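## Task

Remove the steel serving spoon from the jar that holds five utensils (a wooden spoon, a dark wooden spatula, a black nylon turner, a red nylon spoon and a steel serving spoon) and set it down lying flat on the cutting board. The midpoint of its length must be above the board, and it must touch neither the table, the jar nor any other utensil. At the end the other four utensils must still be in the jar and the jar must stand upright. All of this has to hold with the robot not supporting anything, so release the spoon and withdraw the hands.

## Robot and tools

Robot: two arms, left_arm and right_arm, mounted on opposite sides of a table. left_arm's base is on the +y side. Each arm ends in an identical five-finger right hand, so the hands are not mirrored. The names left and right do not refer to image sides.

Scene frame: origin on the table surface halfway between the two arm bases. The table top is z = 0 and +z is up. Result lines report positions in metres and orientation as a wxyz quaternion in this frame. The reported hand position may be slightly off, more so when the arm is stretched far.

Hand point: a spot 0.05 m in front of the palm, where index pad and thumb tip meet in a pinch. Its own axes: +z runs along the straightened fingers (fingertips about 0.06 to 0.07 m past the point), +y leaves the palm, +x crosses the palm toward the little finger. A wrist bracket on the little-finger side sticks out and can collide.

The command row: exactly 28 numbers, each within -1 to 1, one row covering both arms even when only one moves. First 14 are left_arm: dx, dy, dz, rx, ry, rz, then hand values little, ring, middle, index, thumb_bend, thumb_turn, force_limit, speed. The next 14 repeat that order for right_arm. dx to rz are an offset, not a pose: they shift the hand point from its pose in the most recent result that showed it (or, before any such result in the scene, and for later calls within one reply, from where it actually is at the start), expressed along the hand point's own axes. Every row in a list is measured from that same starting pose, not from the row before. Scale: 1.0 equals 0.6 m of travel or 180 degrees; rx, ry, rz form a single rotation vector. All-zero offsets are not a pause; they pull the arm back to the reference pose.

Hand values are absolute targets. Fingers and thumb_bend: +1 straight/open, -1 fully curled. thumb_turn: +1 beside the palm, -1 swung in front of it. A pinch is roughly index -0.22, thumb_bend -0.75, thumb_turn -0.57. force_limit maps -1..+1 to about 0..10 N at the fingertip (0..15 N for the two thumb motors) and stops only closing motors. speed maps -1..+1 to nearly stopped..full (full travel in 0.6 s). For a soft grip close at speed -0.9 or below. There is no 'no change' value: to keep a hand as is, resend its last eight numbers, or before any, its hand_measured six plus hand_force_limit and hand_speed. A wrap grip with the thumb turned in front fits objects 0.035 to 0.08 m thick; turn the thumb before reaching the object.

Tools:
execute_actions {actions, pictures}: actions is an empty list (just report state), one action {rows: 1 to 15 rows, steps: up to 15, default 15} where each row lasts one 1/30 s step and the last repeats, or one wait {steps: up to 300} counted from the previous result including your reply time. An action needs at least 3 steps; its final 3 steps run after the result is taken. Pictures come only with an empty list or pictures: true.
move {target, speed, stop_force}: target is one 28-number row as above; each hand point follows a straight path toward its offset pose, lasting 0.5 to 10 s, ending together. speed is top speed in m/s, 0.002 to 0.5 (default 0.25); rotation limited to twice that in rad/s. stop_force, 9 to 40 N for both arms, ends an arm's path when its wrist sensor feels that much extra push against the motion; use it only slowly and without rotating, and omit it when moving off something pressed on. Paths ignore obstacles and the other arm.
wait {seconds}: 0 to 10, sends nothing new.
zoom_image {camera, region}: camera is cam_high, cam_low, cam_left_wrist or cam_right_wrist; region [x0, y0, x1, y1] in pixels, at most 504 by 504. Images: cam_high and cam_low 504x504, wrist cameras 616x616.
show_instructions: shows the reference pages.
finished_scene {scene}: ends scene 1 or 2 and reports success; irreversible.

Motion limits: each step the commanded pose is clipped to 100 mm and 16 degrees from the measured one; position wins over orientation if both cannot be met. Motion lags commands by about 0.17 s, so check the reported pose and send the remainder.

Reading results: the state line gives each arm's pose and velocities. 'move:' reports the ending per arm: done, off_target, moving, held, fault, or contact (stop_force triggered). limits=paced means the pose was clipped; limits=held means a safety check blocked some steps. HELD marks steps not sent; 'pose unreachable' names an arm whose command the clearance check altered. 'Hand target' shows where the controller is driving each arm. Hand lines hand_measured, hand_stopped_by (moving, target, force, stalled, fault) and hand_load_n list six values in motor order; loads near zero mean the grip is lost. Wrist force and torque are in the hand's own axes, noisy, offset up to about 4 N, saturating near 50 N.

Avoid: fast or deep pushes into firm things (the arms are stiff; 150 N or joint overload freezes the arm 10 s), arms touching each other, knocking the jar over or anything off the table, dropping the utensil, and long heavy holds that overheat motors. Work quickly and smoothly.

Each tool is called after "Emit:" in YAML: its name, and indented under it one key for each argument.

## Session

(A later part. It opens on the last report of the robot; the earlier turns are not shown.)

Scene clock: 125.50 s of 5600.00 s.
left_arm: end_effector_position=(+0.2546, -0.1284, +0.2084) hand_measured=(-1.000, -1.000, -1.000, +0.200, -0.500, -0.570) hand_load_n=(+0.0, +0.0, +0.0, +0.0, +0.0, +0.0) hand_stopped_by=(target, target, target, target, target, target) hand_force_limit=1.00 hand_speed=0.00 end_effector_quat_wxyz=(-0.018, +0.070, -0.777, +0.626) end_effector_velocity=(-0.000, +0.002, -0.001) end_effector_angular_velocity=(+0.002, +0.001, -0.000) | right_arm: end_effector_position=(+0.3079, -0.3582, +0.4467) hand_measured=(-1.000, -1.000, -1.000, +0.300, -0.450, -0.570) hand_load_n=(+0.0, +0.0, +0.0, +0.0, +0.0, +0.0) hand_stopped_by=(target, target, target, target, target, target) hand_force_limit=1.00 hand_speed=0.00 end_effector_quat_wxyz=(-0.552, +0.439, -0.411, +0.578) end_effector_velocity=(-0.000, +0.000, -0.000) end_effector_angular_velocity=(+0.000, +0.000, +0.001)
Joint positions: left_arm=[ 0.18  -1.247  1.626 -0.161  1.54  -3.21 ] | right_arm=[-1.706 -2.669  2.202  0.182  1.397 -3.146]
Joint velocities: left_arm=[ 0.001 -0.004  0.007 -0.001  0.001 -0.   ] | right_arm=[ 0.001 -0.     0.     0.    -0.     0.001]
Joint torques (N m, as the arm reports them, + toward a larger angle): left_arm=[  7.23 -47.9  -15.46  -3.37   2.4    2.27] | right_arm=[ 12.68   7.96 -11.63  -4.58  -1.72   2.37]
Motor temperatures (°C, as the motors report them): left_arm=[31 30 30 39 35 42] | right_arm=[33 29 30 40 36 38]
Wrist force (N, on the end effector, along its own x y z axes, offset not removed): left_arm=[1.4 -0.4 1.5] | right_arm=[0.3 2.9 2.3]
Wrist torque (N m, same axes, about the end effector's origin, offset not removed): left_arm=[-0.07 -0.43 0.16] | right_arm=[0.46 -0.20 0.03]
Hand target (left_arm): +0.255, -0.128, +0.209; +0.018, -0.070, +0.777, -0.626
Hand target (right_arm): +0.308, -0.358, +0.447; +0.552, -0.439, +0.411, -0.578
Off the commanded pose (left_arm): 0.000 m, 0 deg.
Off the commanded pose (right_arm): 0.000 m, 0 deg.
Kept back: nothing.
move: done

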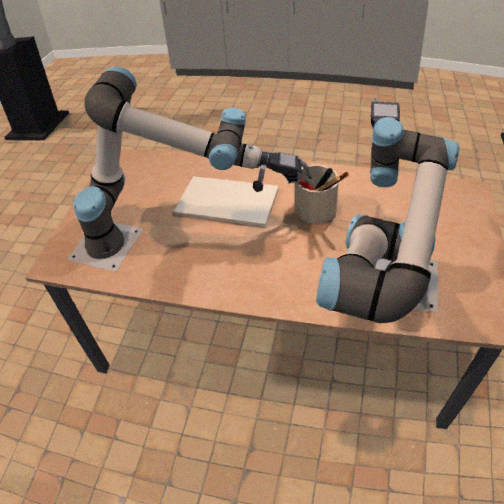

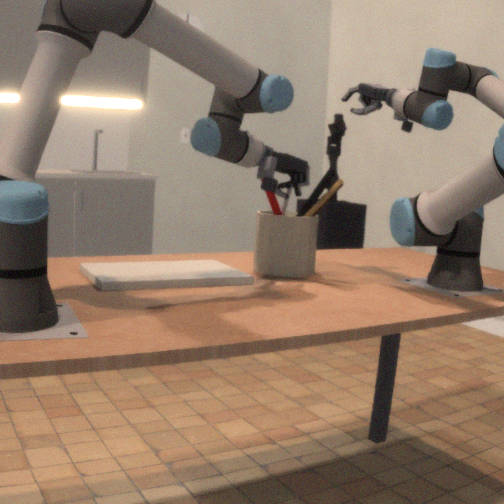

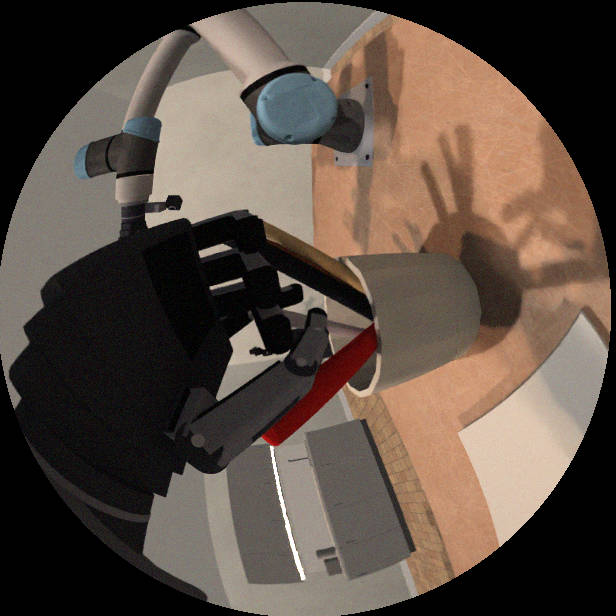

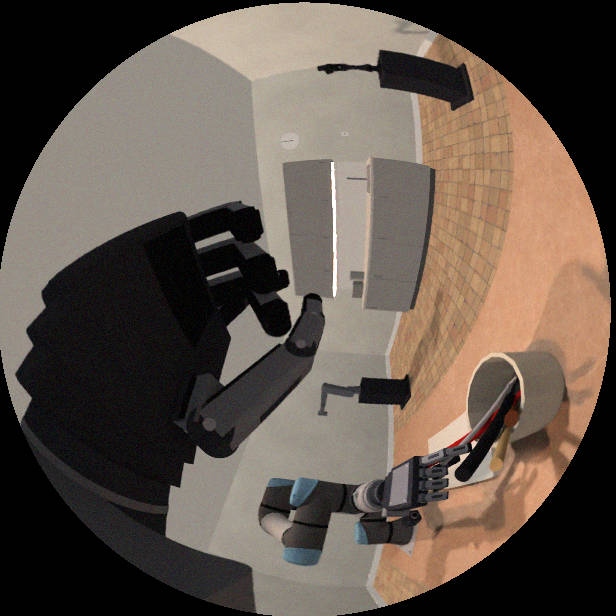

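Emit:
move:
  target: [0.0,-0.12,0.02,0,0,0,-1,-1,-1,0.2,-0.5,-0.57,1.0,0, 0,0,0,0,0,0,-1,-1,-1,0.3,-0.45,-0.57,1.0,0]
  speed: 0.04

Emit:
zoom_image:
  camera: "cam_left_wrist"
  region: [200,200,500,450]

Emit:
zoom_image:
  camera: "cam_low"
  region: [220,110,370,260]

Emit:
zoom_image:
  camera: "cam_high"
  region: [250,140,380,240]

Scene clock: 128.00 s of 5600.00 s.
left_arm: end_effector_position=(+0.2622, -0.1549, +0.2757) hand_measured=(-1.000, -1.000, -1.000, +0.200, -0.500, -0.570) hand_load_n=(+0.0, +0.0, +0.0, +0.0, +0.0, +0.0) hand_stopped_by=(target, target, target, target, target, target) hand_force_limit=1.00 hand_speed=0.00 end_effector_quat_wxyz=(-0.018, +0.070, -0.777, +0.626) end_effector_velocity=(+0.000, -0.001, +0.002) end_effector_angular_velocity=(+0.000, +0.001, +0.000) | right_arm: end_effector_position=(+0.3079, -0.3582, +0.4467) hand_measured=(-1.000, -1.000, -1.000, +0.300, -0.450, -0.570) hand_load_n=(+0.0, +0.0, +0.0, +0.0, +0.0, +0.0) hand_stopped_by=(target, target, target, target, target, target) hand_force_limit=1.00 hand_speed=0.00 end_effector_quat_wxyz=(-0.552, +0.439, -0.411, +0.578) end_effector_velocity=(-0.000, +0.000, +0.000) end_effector_angular_velocity=(+0.001, -0.000, +0.002)
Joint positions: left_arm=[ 0.191 -1.227  1.42   0.025  1.551 -3.207] | right_arm=[-1.706 -2.669  2.202  0.182  1.397 -3.146]
Joint velocities: left_arm=[ 0.     0.002 -0.009  0.007  0.    -0.001] | right_arm=[ 0.001 -0.     0.    -0.     0.     0.001]
Joint torques (N m, as the arm reports them, + toward a larger angle): left_arm=[  7.3  -25.88 -30.29   1.69   2.43   2.27] | right_arm=[ 13.61   8.27 -12.26  -4.54  -1.77   2.5 ]
Motor temperatures (°C, as the motors report them): left_arm=[31 30 30 39 35 42] | right_arm=[33 29 30 40 36 38]
Wrist force (N, on the end effector, along its own x y z axes, offset not removed): left_arm=[0.0 -2.0 0.9] | right_arm=[2.0 2.0 3.2]
Wrist torque (N m, same axes, about the end effector's origin, offset not removed): left_arm=[-0.25 -0.31 0.00] | right_arm=[0.39 -0.55 0.21]
Hand target (left_arm): +0.262, -0.155, +0.276; +0.018, -0.070, +0.777, -0.626
Hand target (right_arm): +0.308, -0.358, +0.447; +0.552, -0.439, +0.411, -0.578
Off the commanded pose (left_arm): 0.000 m, 0 deg.
Off the commanded pose (right_arm): 0.000 m, 0 deg.
Kept back: nothing.
move: done

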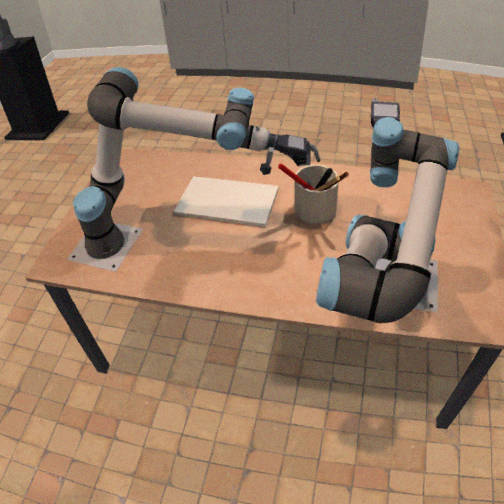

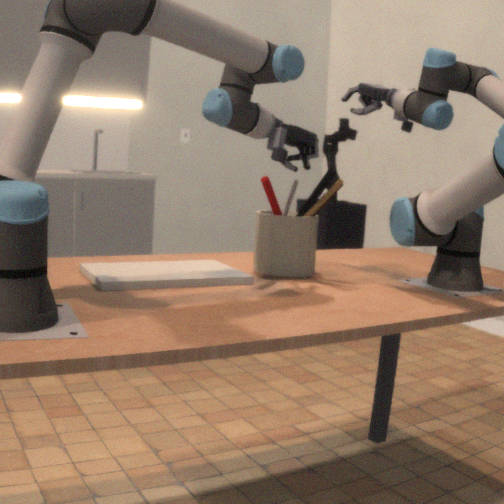

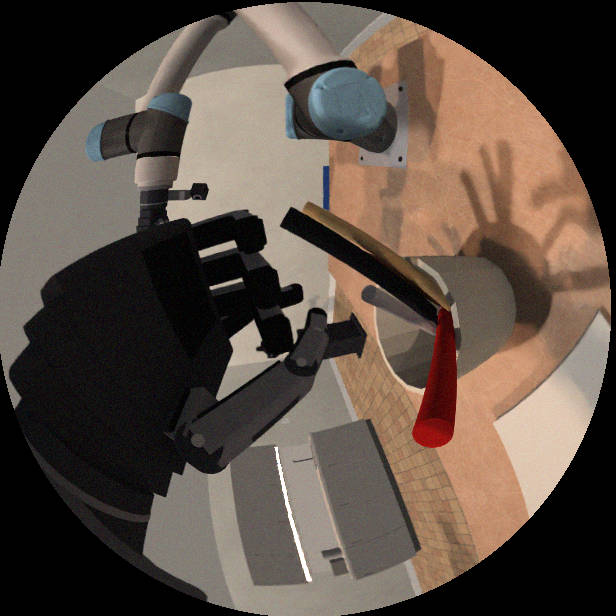

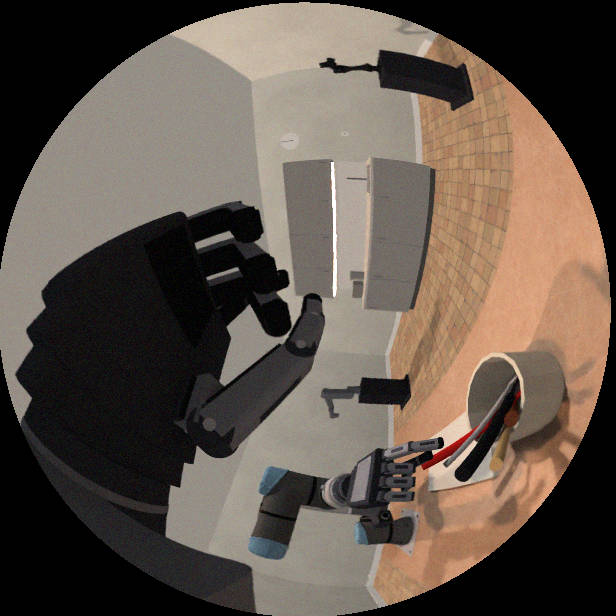

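Region (200, 200, 500, 450) of cam_left_wrist's 616x616 image, scaled by 1.680, with more detail than that image has.

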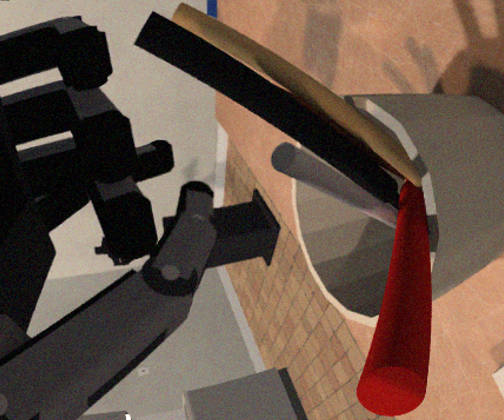

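Region (220, 110, 370, 260) of cam_low's 504x504 image, scaled by 3.360, with more detail than that image has.

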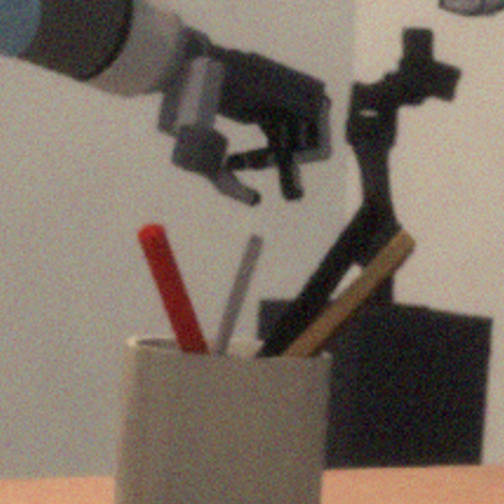

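Region (250, 140, 380, 240) of cam_high's 504x504 image, scaled by 3.877, with more detail than that image has; it fills the top 388 rows of this view, and the rest is white.

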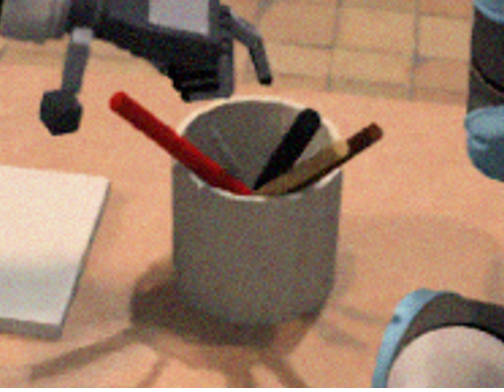

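Emit:
move:
  target: [0.008,-0.004,0.02,0,0,0,-1,-1,-1,0.3,-0.5,-0.57,1.0,0, 0,0,0,0,0,0,-1,-1,-1,0.3,-0.45,-0.57,1.0,0]
  speed: 0.03

Emit:
move:
  target: [0,0.05,0.011,0,0,0,-1,-1,-1,0.3,-0.5,-0.57,1.0,0, 0,0,0,0,0,0,-1,-1,-1,0.3,-0.45,-0.57,1.0,0]
  speed: 0.03

Emit:
zoom_image:
  camera: "cam_left_wrist"
  region: [200,200,500,450]

Emit:
zoom_image:
  camera: "cam_low"
  region: [220,110,370,260]

Scene clock: 129.07 s of 5600.00 s.
left_arm: end_effector_position=(+0.2591, -0.1673, +0.2757) hand_measured=(-1.000, -1.000, -1.000, +0.300, -0.500, -0.570) hand_load_n=(+0.0, +0.0, +0.0, +0.0, +0.0, +0.0) hand_stopped_by=(target, target, target, target, target, target) hand_force_limit=1.00 hand_speed=0.00 end_effector_quat_wxyz=(-0.018, +0.070, -0.777, +0.626) end_effector_velocity=(-0.001, -0.003, +0.002) end_effector_angular_velocity=(-0.002, -0.001, +0.000) | right_arm: end_effector_position=(+0.3079, -0.3582, +0.4467) hand_measured=(-1.000, -1.000, -1.000, +0.300, -0.450, -0.570) hand_load_n=(+0.0, +0.0, +0.0, +0.0, +0.0, +0.0) hand_stopped_by=(target, target, target, target, target, target) hand_force_limit=1.00 hand_speed=0.00 end_effector_quat_wxyz=(-0.552, +0.439, -0.411, +0.578) end_effector_velocity=(-0.000, +0.000, +0.000) end_effector_angular_velocity=(+0.000, -0.001, +0.001)
Joint positions: left_arm=[ 0.183 -1.202  1.384  0.035  1.543 -3.209] | right_arm=[-1.706 -2.669  2.202  0.182  1.397 -3.146]
Joint velocities: left_arm=[-0.002  0.004 -0.009  0.003 -0.002  0.001] | right_arm=[ 0.001 -0.001  0.     0.    -0.001  0.001]
Joint torques (N m, as the arm reports them, + toward a larger angle): left_arm=[ -6.8  -27.68 -29.52   1.26  -2.18  -2.14] | right_arm=[ 14.67   7.38 -11.71  -4.53  -1.64   2.48]
Motor temperatures (°C, as the motors report them): left_arm=[31 30 30 39 35 42] | right_arm=[33 29 30 40 36 38]
Wrist force (N, on the end effector, along its own x y z axes, offset not removed): left_arm=[-0.3 -0.1 1.2] | right_arm=[0.7 2.8 2.3]
Wrist torque (N m, same axes, about the end effector's origin, offset not removed): left_arm=[-0.01 -0.23 0.06] | right_arm=[0.41 -0.38 0.01]
Hand target (left_arm): +0.259, -0.168, +0.276; +0.018, -0.070, +0.777, -0.626
Hand target (right_arm): +0.308, -0.358, +0.447; +0.552, -0.439, +0.411, -0.578
Off the commanded pose (left_arm): 0.000 m, 0 deg.
Off the commanded pose (right_arm): 0.000 m, 0 deg.
Kept back: nothing.
move: done

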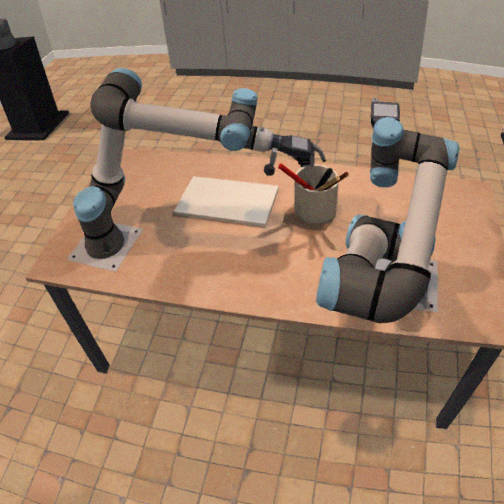

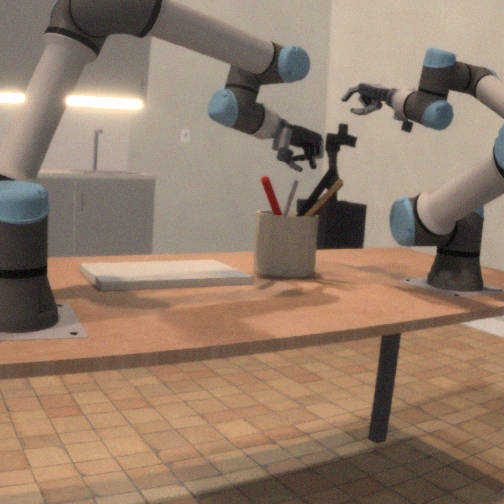

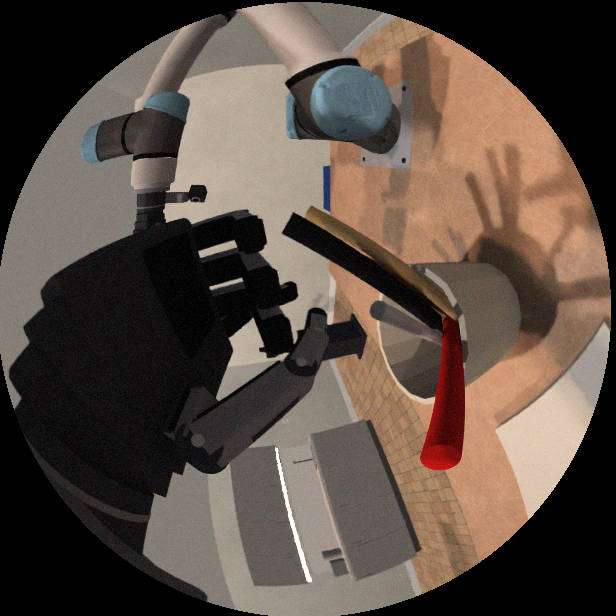

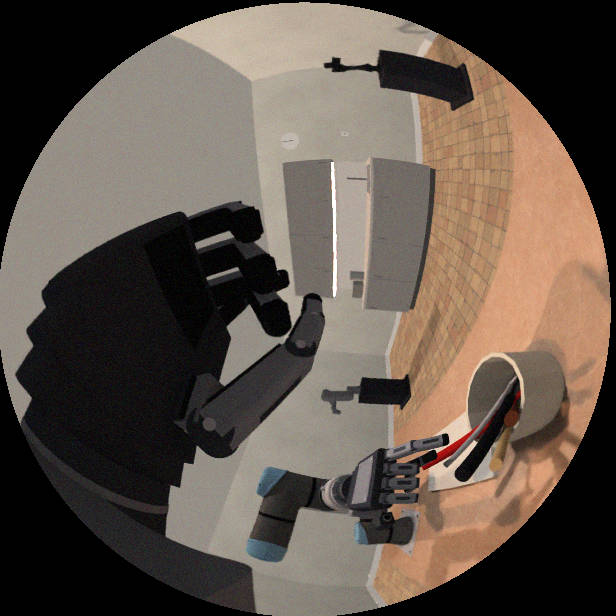

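Scene clock: 130.47 s of 5600.00 s.
left_arm: end_effector_position=(+0.2573, -0.1675, +0.2455) hand_measured=(-1.000, -1.000, -1.000, +0.300, -0.500, -0.570) hand_load_n=(+0.0, +0.0, +0.0, +0.0, -1.0, +1.0) hand_stopped_by=(target, target, target, target, target, target) hand_force_limit=1.00 hand_speed=0.00 end_effector_quat_wxyz=(-0.018, +0.070, -0.777, +0.626) end_effector_velocity=(-0.000, -0.000, -0.004) end_effector_angular_velocity=(+0.001, -0.001, +0.000) | right_arm: end_effector_position=(+0.3079, -0.3582, +0.4467) hand_measured=(-1.000, -1.000, -1.000, +0.300, -0.450, -0.570) hand_load_n=(+0.0, +0.0, +0.0, +0.0, +0.0, +0.0) hand_stopped_by=(target, target, target, target, target, target) hand_force_limit=1.00 hand_speed=0.00 end_effector_quat_wxyz=(-0.552, +0.439, -0.411, +0.578) end_effector_velocity=(+0.000, -0.001, +0.000) end_effector_angular_velocity=(+0.000, -0.001, -0.002)
Joint positions: left_arm=[ 0.179 -1.187  1.443 -0.038  1.539 -3.21 ] | right_arm=[-1.706 -2.669  2.202  0.182  1.397 -3.146]
Joint velocities: left_arm=[-0.001  0.003  0.005 -0.007 -0.001  0.001] | right_arm=[-0.001 -0.    -0.    -0.     0.001  0.   ]
Joint torques (N m, as the arm reports them, + toward a larger angle): left_arm=[ -7.95 -26.77 -14.25  -3.1   -1.73  -2.22] | right_arm=[ 13.21   7.99 -12.3   -4.53  -1.66   2.3 ]
Motor temperatures (°C, as the motors report them): left_arm=[31 30 30 39 35 42] | right_arm=[33 29 30 40 36 38]
Wrist force (N, on the end effector, along its own x y z axes, offset not removed): left_arm=[-1.0 -1.7 0.6] | right_arm=[0.3 2.7 2.5]
Wrist torque (N m, same axes, about the end effector's origin, offset not removed): left_arm=[0.02 -0.18 0.11] | right_arm=[0.41 -0.21 0.04]
Hand target (left_arm): +0.257, -0.167, +0.245; +0.018, -0.070, +0.777, -0.626
Hand target (right_arm): +0.308, -0.358, +0.447; +0.552, -0.439, +0.411, -0.578
Off the commanded pose (left_arm): 0.000 m, 0 deg.
Off the commanded pose (right_arm): 0.000 m, 0 deg.
Kept back: nothing.
move: done

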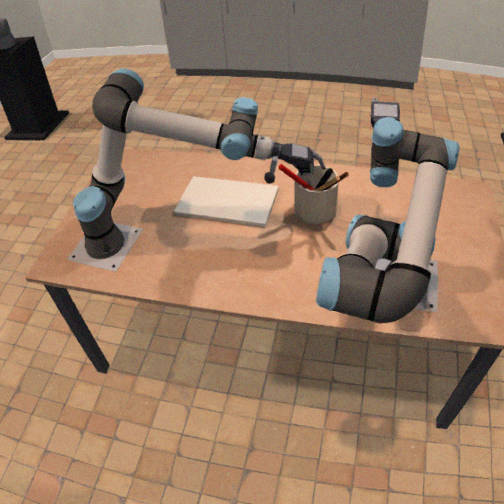

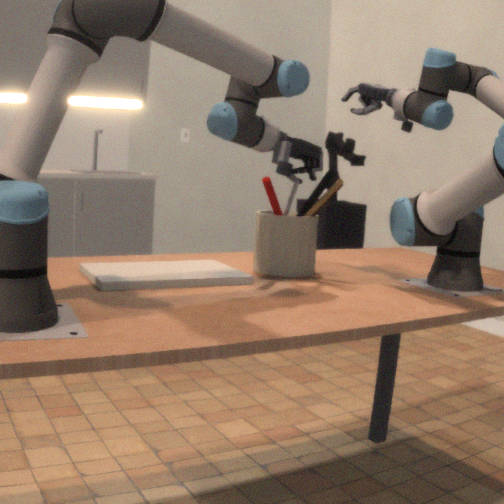

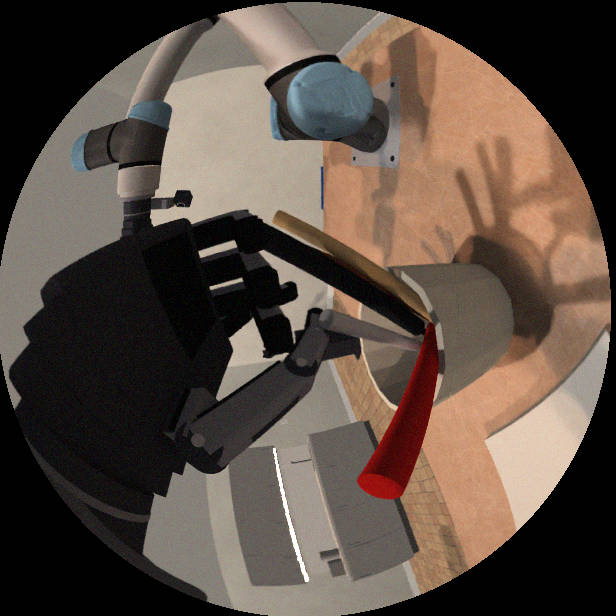

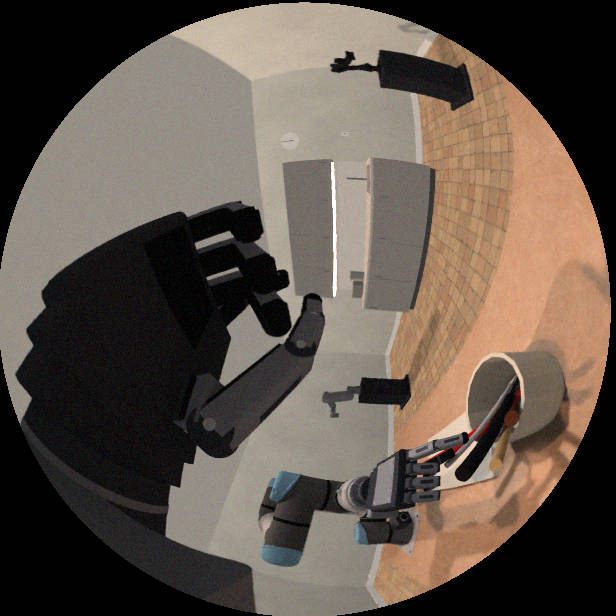

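Region (200, 200, 500, 450) of cam_left_wrist's 616x616 image, scaled by 1.680, with more detail than that image has.

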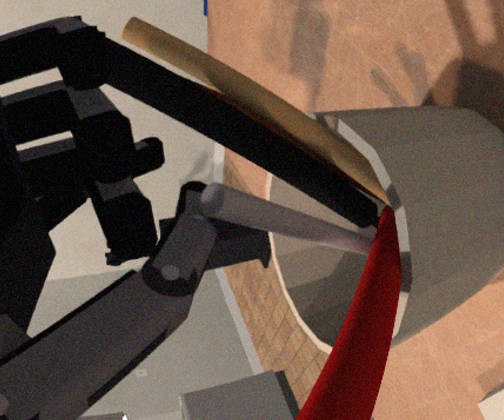

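Region (220, 110, 370, 260) of cam_low's 504x504 image, scaled by 3.360, with more detail than that image has.

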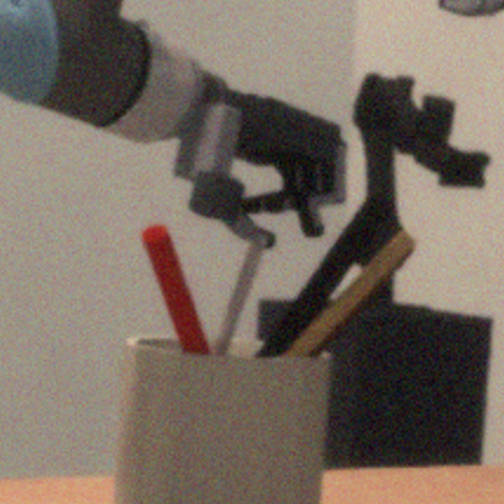

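Emit:
move:
  target: [0.013,-0.012,-0.022,0,0,0,-1,-1,-1,0.3,-0.5,-0.57,1.0,0, 0,0,0,0,0,0,-1,-1,-1,0.3,-0.45,-0.57,1.0,0]
  speed: 0.02

Emit:
move:
  target: [-0.005,0.05,0.0,0,0,0,-1,-1,-1,0.3,-0.5,-0.57,1.0,0, 0,0,0,0,0,0,-1,-1,-1,0.3,-0.45,-0.57,1.0,0]
  speed: 0.02

Emit:
zoom_image:
  camera: "cam_left_wrist"
  region: [200,200,500,450]

Emit:
zoom_image:
  camera: "cam_low"
  region: [220,110,370,260]

Scene clock: 131.87 s of 5600.00 s.
left_arm: end_effector_position=(+0.2488, -0.1574, +0.2556) hand_measured=(-1.000, -1.000, -1.000, +0.300, -0.500, -0.570) hand_load_n=(+0.0, +0.0, +0.0, +0.0, +0.0, +0.0) hand_stopped_by=(target, target, target, target, target, target) hand_force_limit=1.00 hand_speed=0.00 end_effector_quat_wxyz=(-0.018, +0.070, -0.777, +0.626) end_effector_velocity=(-0.001, +0.002, +0.001) end_effector_angular_velocity=(+0.001, -0.001, +0.001) | right_arm: end_effector_position=(+0.3079, -0.3582, +0.4467) hand_measured=(-1.000, -1.000, -1.000, +0.300, -0.450, -0.570) hand_load_n=(+0.0, +0.0, +0.0, +0.0, +0.0, +0.0) hand_stopped_by=(target, target, target, target, target, target) hand_force_limit=1.00 hand_speed=0.00 end_effector_quat_wxyz=(-0.552, +0.439, -0.411, +0.578) end_effector_velocity=(+0.000, -0.000, -0.000) end_effector_angular_velocity=(+0.000, +0.000, -0.000)
Joint positions: left_arm=[ 0.164 -1.222  1.465 -0.025  1.525 -3.213] | right_arm=[-1.706 -2.669  2.202  0.182  1.397 -3.146]
Joint velocities: left_arm=[-0.001 -0.004  0.003  0.002 -0.002  0.001] | right_arm=[-0.001  0.     0.    -0.    -0.001  0.001]
Joint torques (N m, as the arm reports them, + toward a larger angle): left_arm=[ -7.73 -49.   -16.19   1.32  -2.11  -2.16] | right_arm=[ 13.99   8.08 -11.2   -4.6   -1.59   2.46]
Motor temperatures (°C, as the motors report them): left_arm=[31 30 30 39 35 42] | right_arm=[33 29 30 40 36 38]
Wrist force (N, on the end effector, along its own x y z axes, offset not removed): left_arm=[0.2 -1.5 0.9] | right_arm=[-0.4 2.7 3.3]
Wrist torque (N m, same axes, about the end effector's origin, offset not removed): left_arm=[-0.23 -0.30 0.06] | right_arm=[0.38 -0.13 0.05]
Hand target (left_arm): +0.249, -0.157, +0.256; +0.018, -0.070, +0.777, -0.626
Hand target (right_arm): +0.308, -0.358, +0.447; +0.552, -0.439, +0.411, -0.578
Off the commanded pose (left_arm): 0.000 m, 0 deg.
Off the commanded pose (right_arm): 0.000 m, 0 deg.
Kept back: nothing.
move: done

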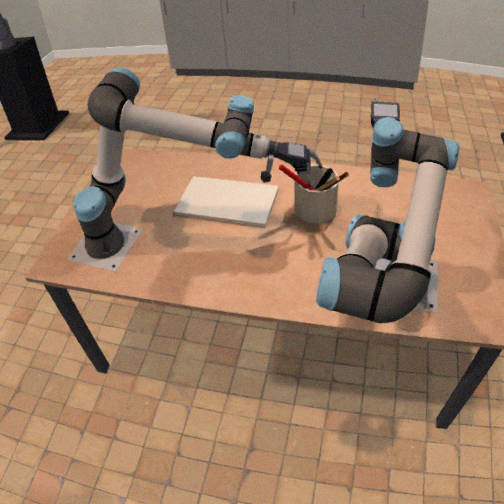

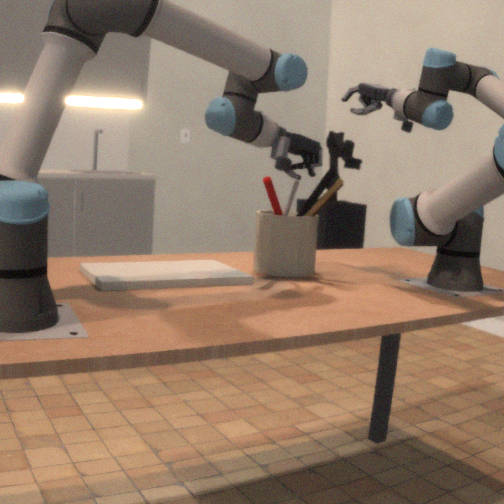

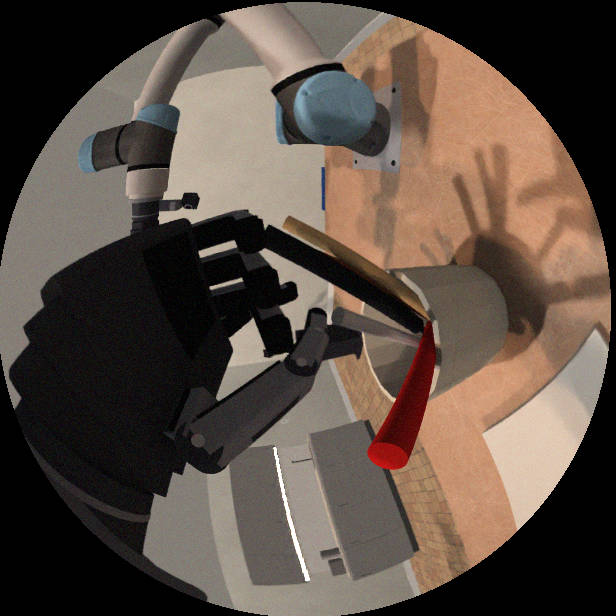

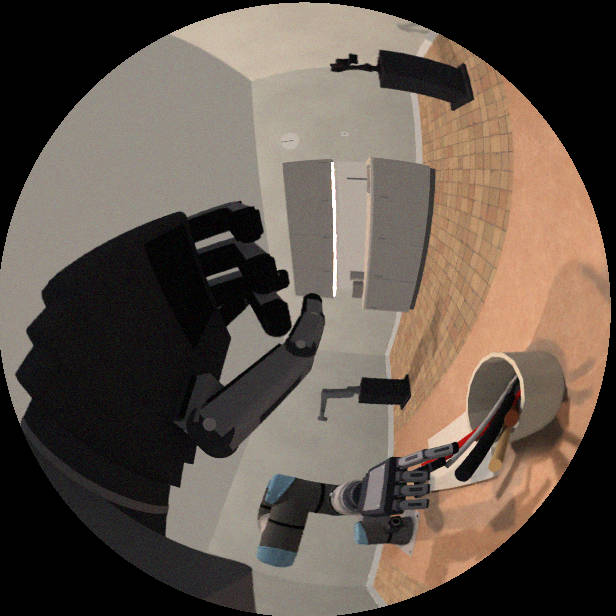

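Scene clock: 143.87 s of 5600.00 s.
left_arm: end_effector_position=(+0.2493, -0.1522, +0.2299) hand_measured=(-1.000, -1.000, -1.000, +0.300, -1.026, -0.570) hand_load_n=(+0.0, +0.0, +0.0, +0.0, -26.0, -11.0) hand_stopped_by=(target, target, target, target, target, target) hand_force_limit=1.00 hand_speed=0.00 end_effector_quat_wxyz=(-0.018, +0.070, -0.774, +0.629) end_effector_velocity=(-0.000, -0.000, +0.000) end_effector_angular_velocity=(-0.001, -0.001, -0.001) | right_arm: end_effector_position=(+0.3079, -0.3582, +0.4467) hand_measured=(-1.000, -1.000, -1.000, +0.300, -0.450, -0.570) hand_load_n=(+0.0, +0.0, +0.0, +0.0, +0.0, +0.0) hand_stopped_by=(target, target, target, target, target, target) hand_force_limit=1.00 hand_speed=0.00 end_effector_quat_wxyz=(-0.552, +0.439, -0.411, +0.578) end_effector_velocity=(-0.000, -0.000, +0.000) end_effector_angular_velocity=(-0.002, -0.001, -0.002)
Joint positions: left_arm=[ 0.166 -1.219  1.534 -0.105  1.526 -3.213] | right_arm=[-1.706 -2.669  2.202  0.182  1.397 -3.146]
Joint velocities: left_arm=[-0.001 -0.    -0.    -0.    -0.     0.001] | right_arm=[-0.001 -0.001 -0.     0.     0.001 -0.002]
Joint torques (N m, as the arm reports them, + toward a larger angle): left_arm=[ 0.56 11.95 21.57 12.45  0.05  0.1 ] | right_arm=[ 13.97   8.8  -11.29  -4.52  -1.41   2.47]
Motor temperatures (°C, as the motors report them): left_arm=[31 30 30 39 35 42] | right_arm=[33 29 30 40 36 38]
Wrist force (N, on the end effector, along its own x y z axes, offset not removed): left_arm=[14.7 -50.0 -13.9] | right_arm=[0.2 3.1 3.9]
Wrist torque (N m, same axes, about the end effector's origin, offset not removed): left_arm=[3.30 -0.21 0.51] | right_arm=[0.32 -0.41 0.09]
Hand target (left_arm): +0.249, -0.151, +0.227; +0.018, -0.070, +0.777, -0.626
Hand target (right_arm): +0.308, -0.358, +0.447; +0.552, -0.439, +0.411, -0.578
Off the commanded pose (left_arm): 0.004 m, 0 deg.
Off the commanded pose (right_arm): 0.000 m, 0 deg.
TORQUE FAULT: the external load on joint 4 (wrist 1) of the left arm reached its load limit, and that arm stopped for 10 seconds. A torque fault stops only its own arm. That arm's remaining commands of this call were not run. That arm holds where it stopped, with its grip as last carried out, and accepts commands again: back off and push less far. That arm stops again, at the same cost, whenever a joint's load reaches its limit.
Kept back: nothing.
move: fault (left_arm)

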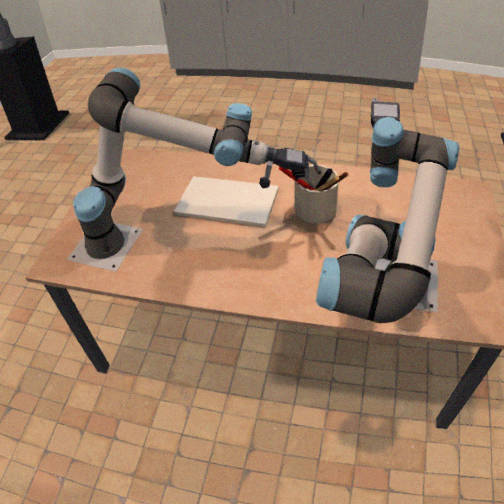

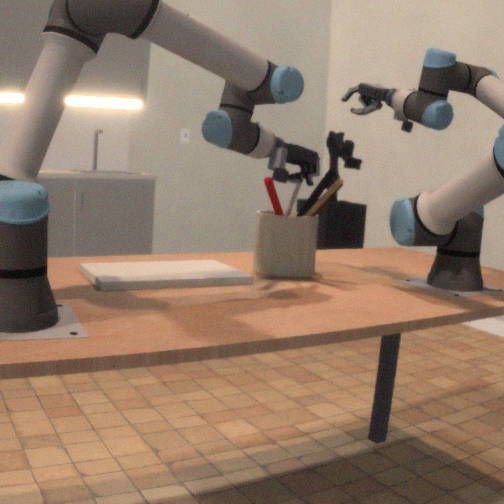

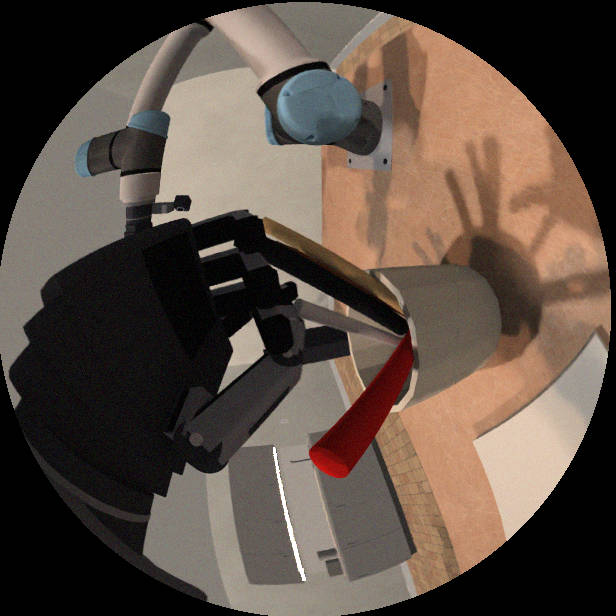

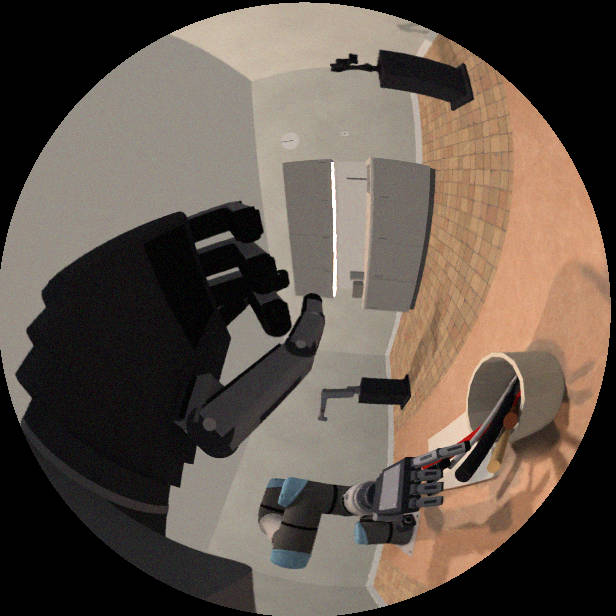

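Region (200, 200, 500, 450) of cam_left_wrist's 616x616 image, scaled by 1.680, with more detail than that image has.

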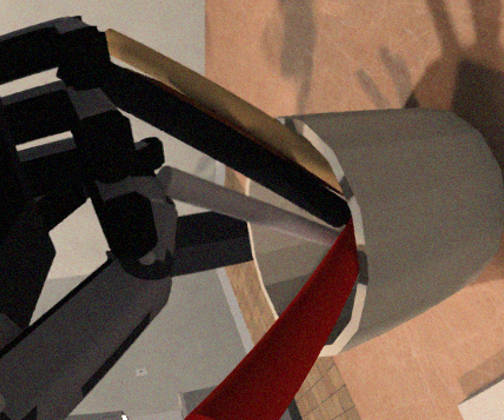

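Region (220, 110, 370, 260) of cam_low's 504x504 image, scaled by 3.360, with more detail than that image has.

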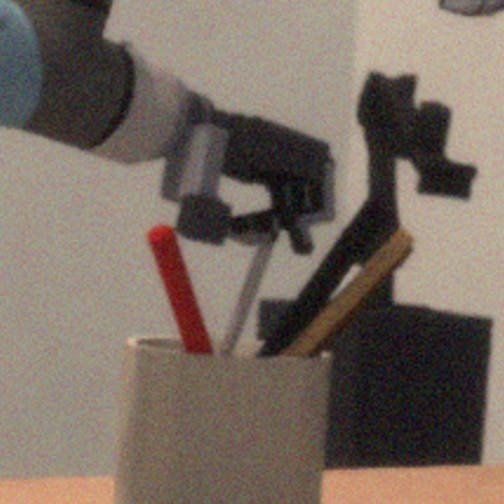

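Emit:
move:
  target: [0.06,-0.06,-0.012,0,0,0,-1,-1,-1,0.3,-0.45,-0.57,1.0,0, 0,0,0,0,0,0,-1,-1,-1,0.3,-0.45,-0.57,1.0,0]
  speed: 0.03

Emit:
move:
  target: [0,0.09,0.0,0,0,0,-1,-1,-1,0.3,-0.45,-0.57,1.0,0, 0,0,0,0,0,0,-1,-1,-1,0.3,-0.45,-0.57,1.0,0]
  speed: 0.02
  stop_force: 9

Emit:
zoom_image:
  camera: "cam_left_wrist"
  region: [200,200,500,450]

Emit:
zoom_image:
  camera: "cam_low"
  region: [220,110,370,260]

Scene clock: 146.20 s of 5600.00 s.
left_arm: end_effector_position=(+0.2161, -0.1570, +0.2685) hand_measured=(-1.000, -1.000, -1.000, +0.300, -0.450, -0.570) hand_load_n=(+0.0, +0.0, +0.0, +0.0, +0.0, +0.0) hand_stopped_by=(target, target, target, target, target, target) hand_force_limit=1.00 hand_speed=0.00 end_effector_quat_wxyz=(-0.018, +0.070, -0.774, +0.629) end_effector_velocity=(-0.001, -0.001, +0.002) end_effector_angular_velocity=(-0.000, -0.000, +0.000) | right_arm: end_effector_position=(+0.3079, -0.3582, +0.4467) hand_measured=(-1.000, -1.000, -1.000, +0.300, -0.450, -0.570) hand_load_n=(+0.0, +0.0, +0.0, +0.0, +0.0, +0.0) hand_stopped_by=(target, target, target, target, target, target) hand_force_limit=1.00 hand_speed=0.00 end_effector_quat_wxyz=(-0.552, +0.439, -0.411, +0.578) end_effector_velocity=(-0.000, +0.001, +0.000) end_effector_angular_velocity=(-0.000, +0.000, +0.002)
Joint positions: left_arm=[ 0.099 -1.256  1.482 -0.015  1.461 -3.227] | right_arm=[-1.706 -2.669  2.202  0.182  1.397 -3.146]
Joint velocities: left_arm=[-0.003 -0.001 -0.004  0.004 -0.004 -0.   ] | right_arm=[ 0.002  0.    -0.     0.    -0.    -0.   ]
Joint torques (N m, as the arm reports them, + toward a larger angle): left_arm=[ -8.47 -49.55 -29.93   1.42  -2.09  -2.41] | right_arm=[ 13.31   8.34 -11.16  -4.48  -1.58   2.27]
Motor temperatures (°C, as the motors report them): left_arm=[31 30 30 39 35 42] | right_arm=[33 29 30 40 36 38]
Wrist force (N, on the end effector, along its own x y z axes, offset not removed): left_arm=[0.8 -1.8 1.4] | right_arm=[0.4 2.4 1.0]
Wrist torque (N m, same axes, about the end effector's origin, offset not removed): left_arm=[-0.29 -0.42 0.15] | right_arm=[0.49 -0.22 0.00]
Hand target (left_arm): +0.216, -0.157, +0.269; +0.018, -0.070, +0.774, -0.629
Hand target (right_arm): +0.308, -0.358, +0.447; +0.552, -0.439, +0.411, -0.578
Off the commanded pose (left_arm): 0.000 m, 0 deg.
Off the commanded pose (right_arm): 0.000 m, 0 deg.
Kept back: nothing.
move: done

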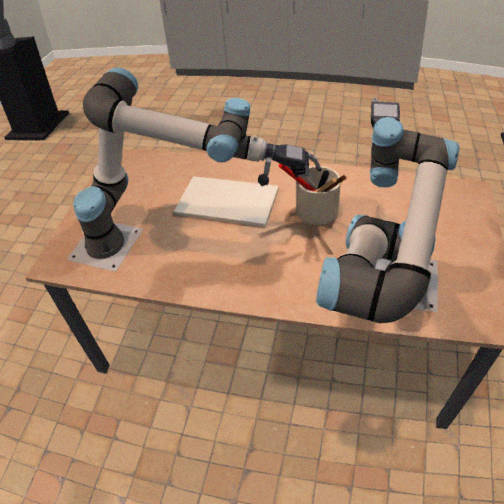

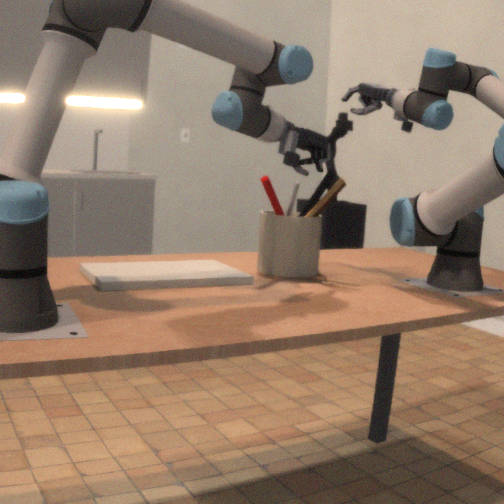

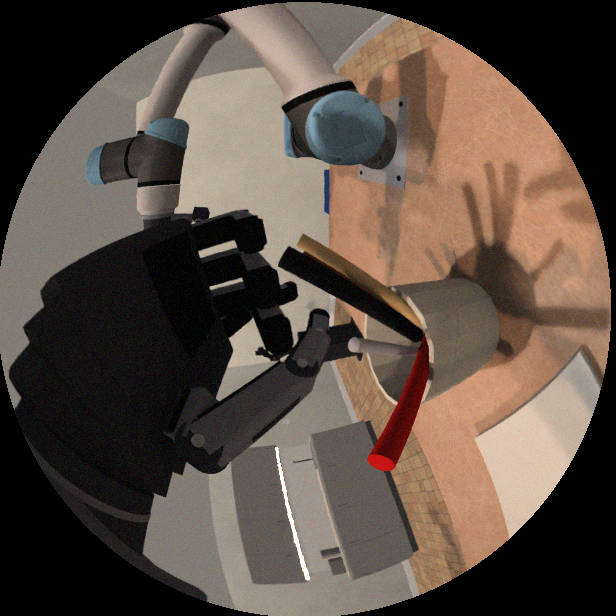

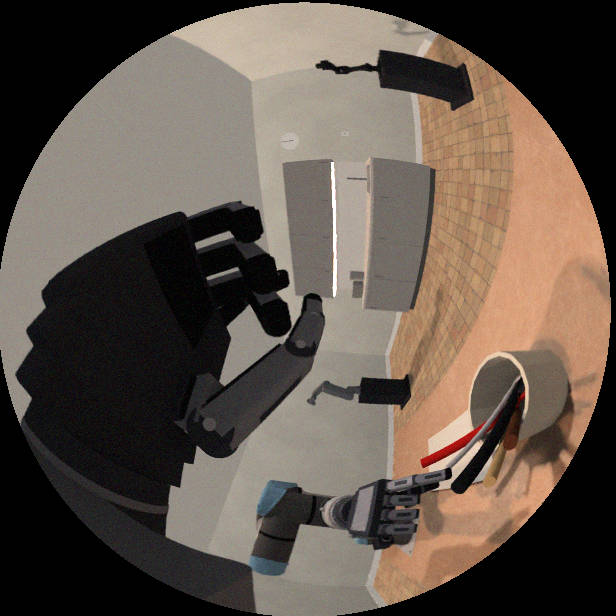

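Scene clock: 149.23 s of 5600.00 s.
left_arm: end_effector_position=(+0.2115, -0.1463, +0.2161) hand_measured=(-1.000, -1.000, -1.000, +0.300, -0.450, -0.570) hand_load_n=(+0.0, +0.0, +0.0, +0.0, +0.0, +0.0) hand_stopped_by=(target, target, target, target, target, target) hand_force_limit=1.00 hand_speed=0.00 end_effector_quat_wxyz=(-0.018, +0.070, -0.774, +0.629) end_effector_velocity=(-0.001, +0.000, -0.003) end_effector_angular_velocity=(-0.000, +0.000, -0.001) | right_arm: end_effector_position=(+0.3079, -0.3582, +0.4467) hand_measured=(-1.000, -1.000, -1.000, +0.300, -0.450, -0.570) hand_load_n=(+0.0, +0.0, +0.0, +0.0, +0.0, +0.0) hand_stopped_by=(target, target, target, target, target, target) hand_force_limit=1.00 hand_speed=0.00 end_effector_quat_wxyz=(-0.552, +0.439, -0.411, +0.578) end_effector_velocity=(-0.000, -0.000, -0.000) end_effector_angular_velocity=(-0.001, +0.000, -0.001)
Joint positions: left_arm=[ 0.089 -1.247  1.61  -0.151  1.451 -3.229] | right_arm=[-1.706 -2.669  2.202  0.182  1.397 -3.146]
Joint velocities: left_arm=[-0.001  0.002  0.006 -0.008 -0.    -0.001] | right_arm=[ 0.    -0.     0.    -0.     0.001 -0.001]
Joint torques (N m, as the arm reports them, + toward a larger angle): left_arm=[ -7.12 -25.17 -16.82  -3.73  -2.12  -2.14] | right_arm=[ 13.5    7.22 -12.07  -4.52  -1.5    2.44]
Motor temperatures (°C, as the motors report them): left_arm=[31 30 30 39 35 42] | right_arm=[33 29 30 40 36 38]
Wrist force (N, on the end effector, along its own x y z axes, offset not removed): left_arm=[0.2 -1.6 0.4] | right_arm=[0.1 2.5 1.3]
Wrist torque (N m, same axes, about the end effector's origin, offset not removed): left_arm=[-0.20 -0.23 0.01] | right_arm=[0.46 -0.15 0.09]
Hand target (left_arm): +0.211, -0.146, +0.216; +0.018, -0.070, +0.774, -0.629
Hand target (right_arm): +0.308, -0.358, +0.447; +0.552, -0.439, +0.411, -0.578
Off the commanded pose (left_arm): 0.000 m, 0 deg.
Off the commanded pose (right_arm): 0.000 m, 0 deg.
Kept back: nothing.
move: done

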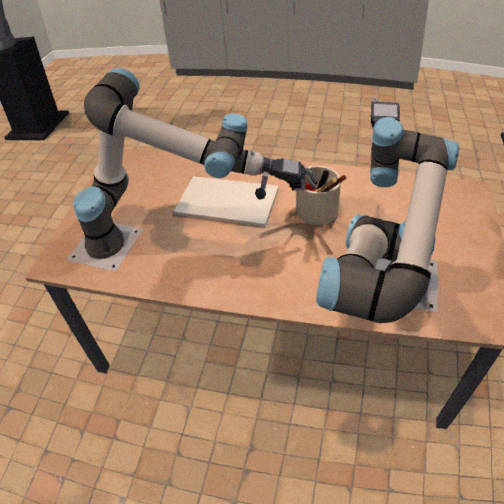

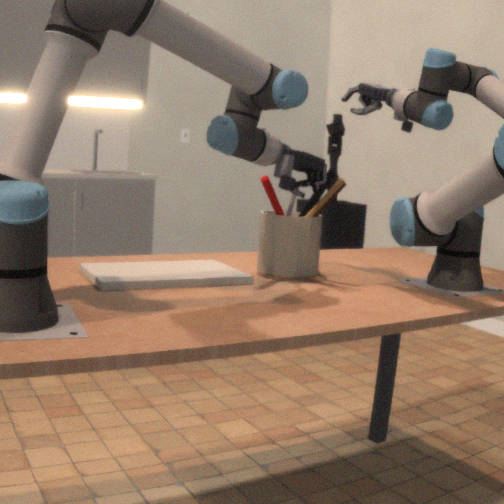

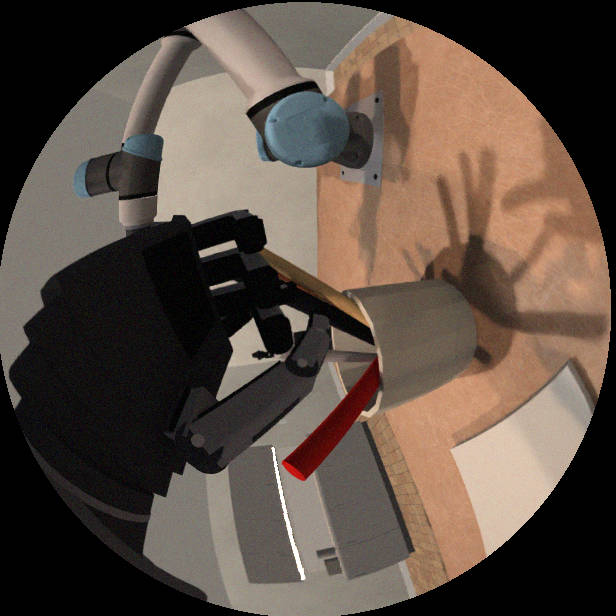

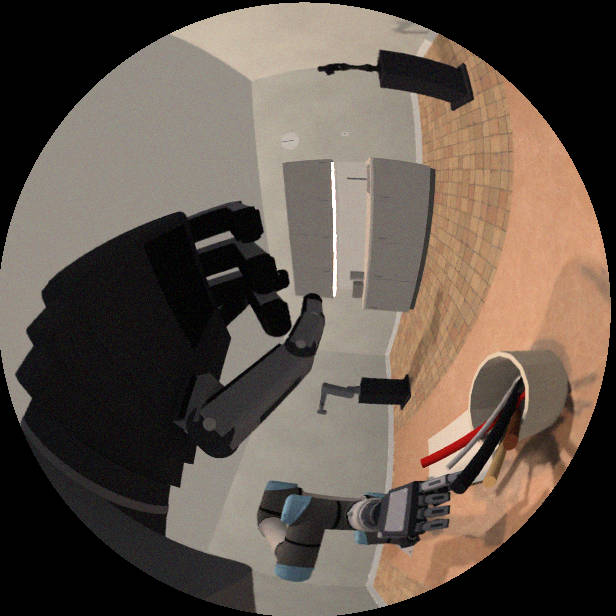

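Region (200, 200, 500, 450) of cam_left_wrist's 616x616 image, scaled by 1.680, with more detail than that image has.

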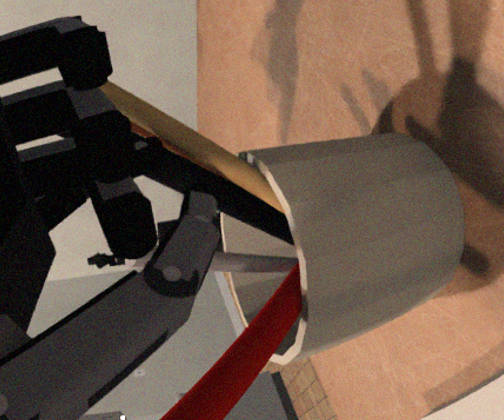

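Region (220, 110, 370, 260) of cam_low's 504x504 image, scaled by 3.360, with more detail than that image has.

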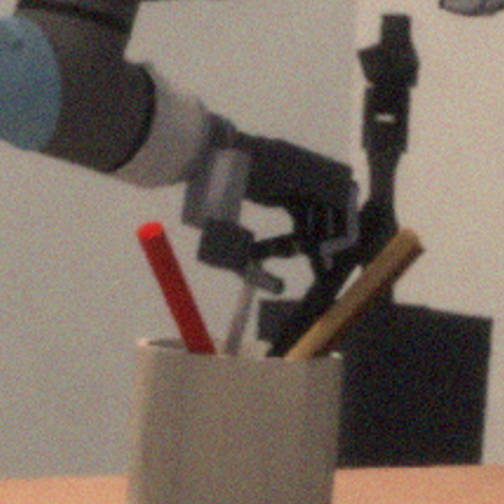

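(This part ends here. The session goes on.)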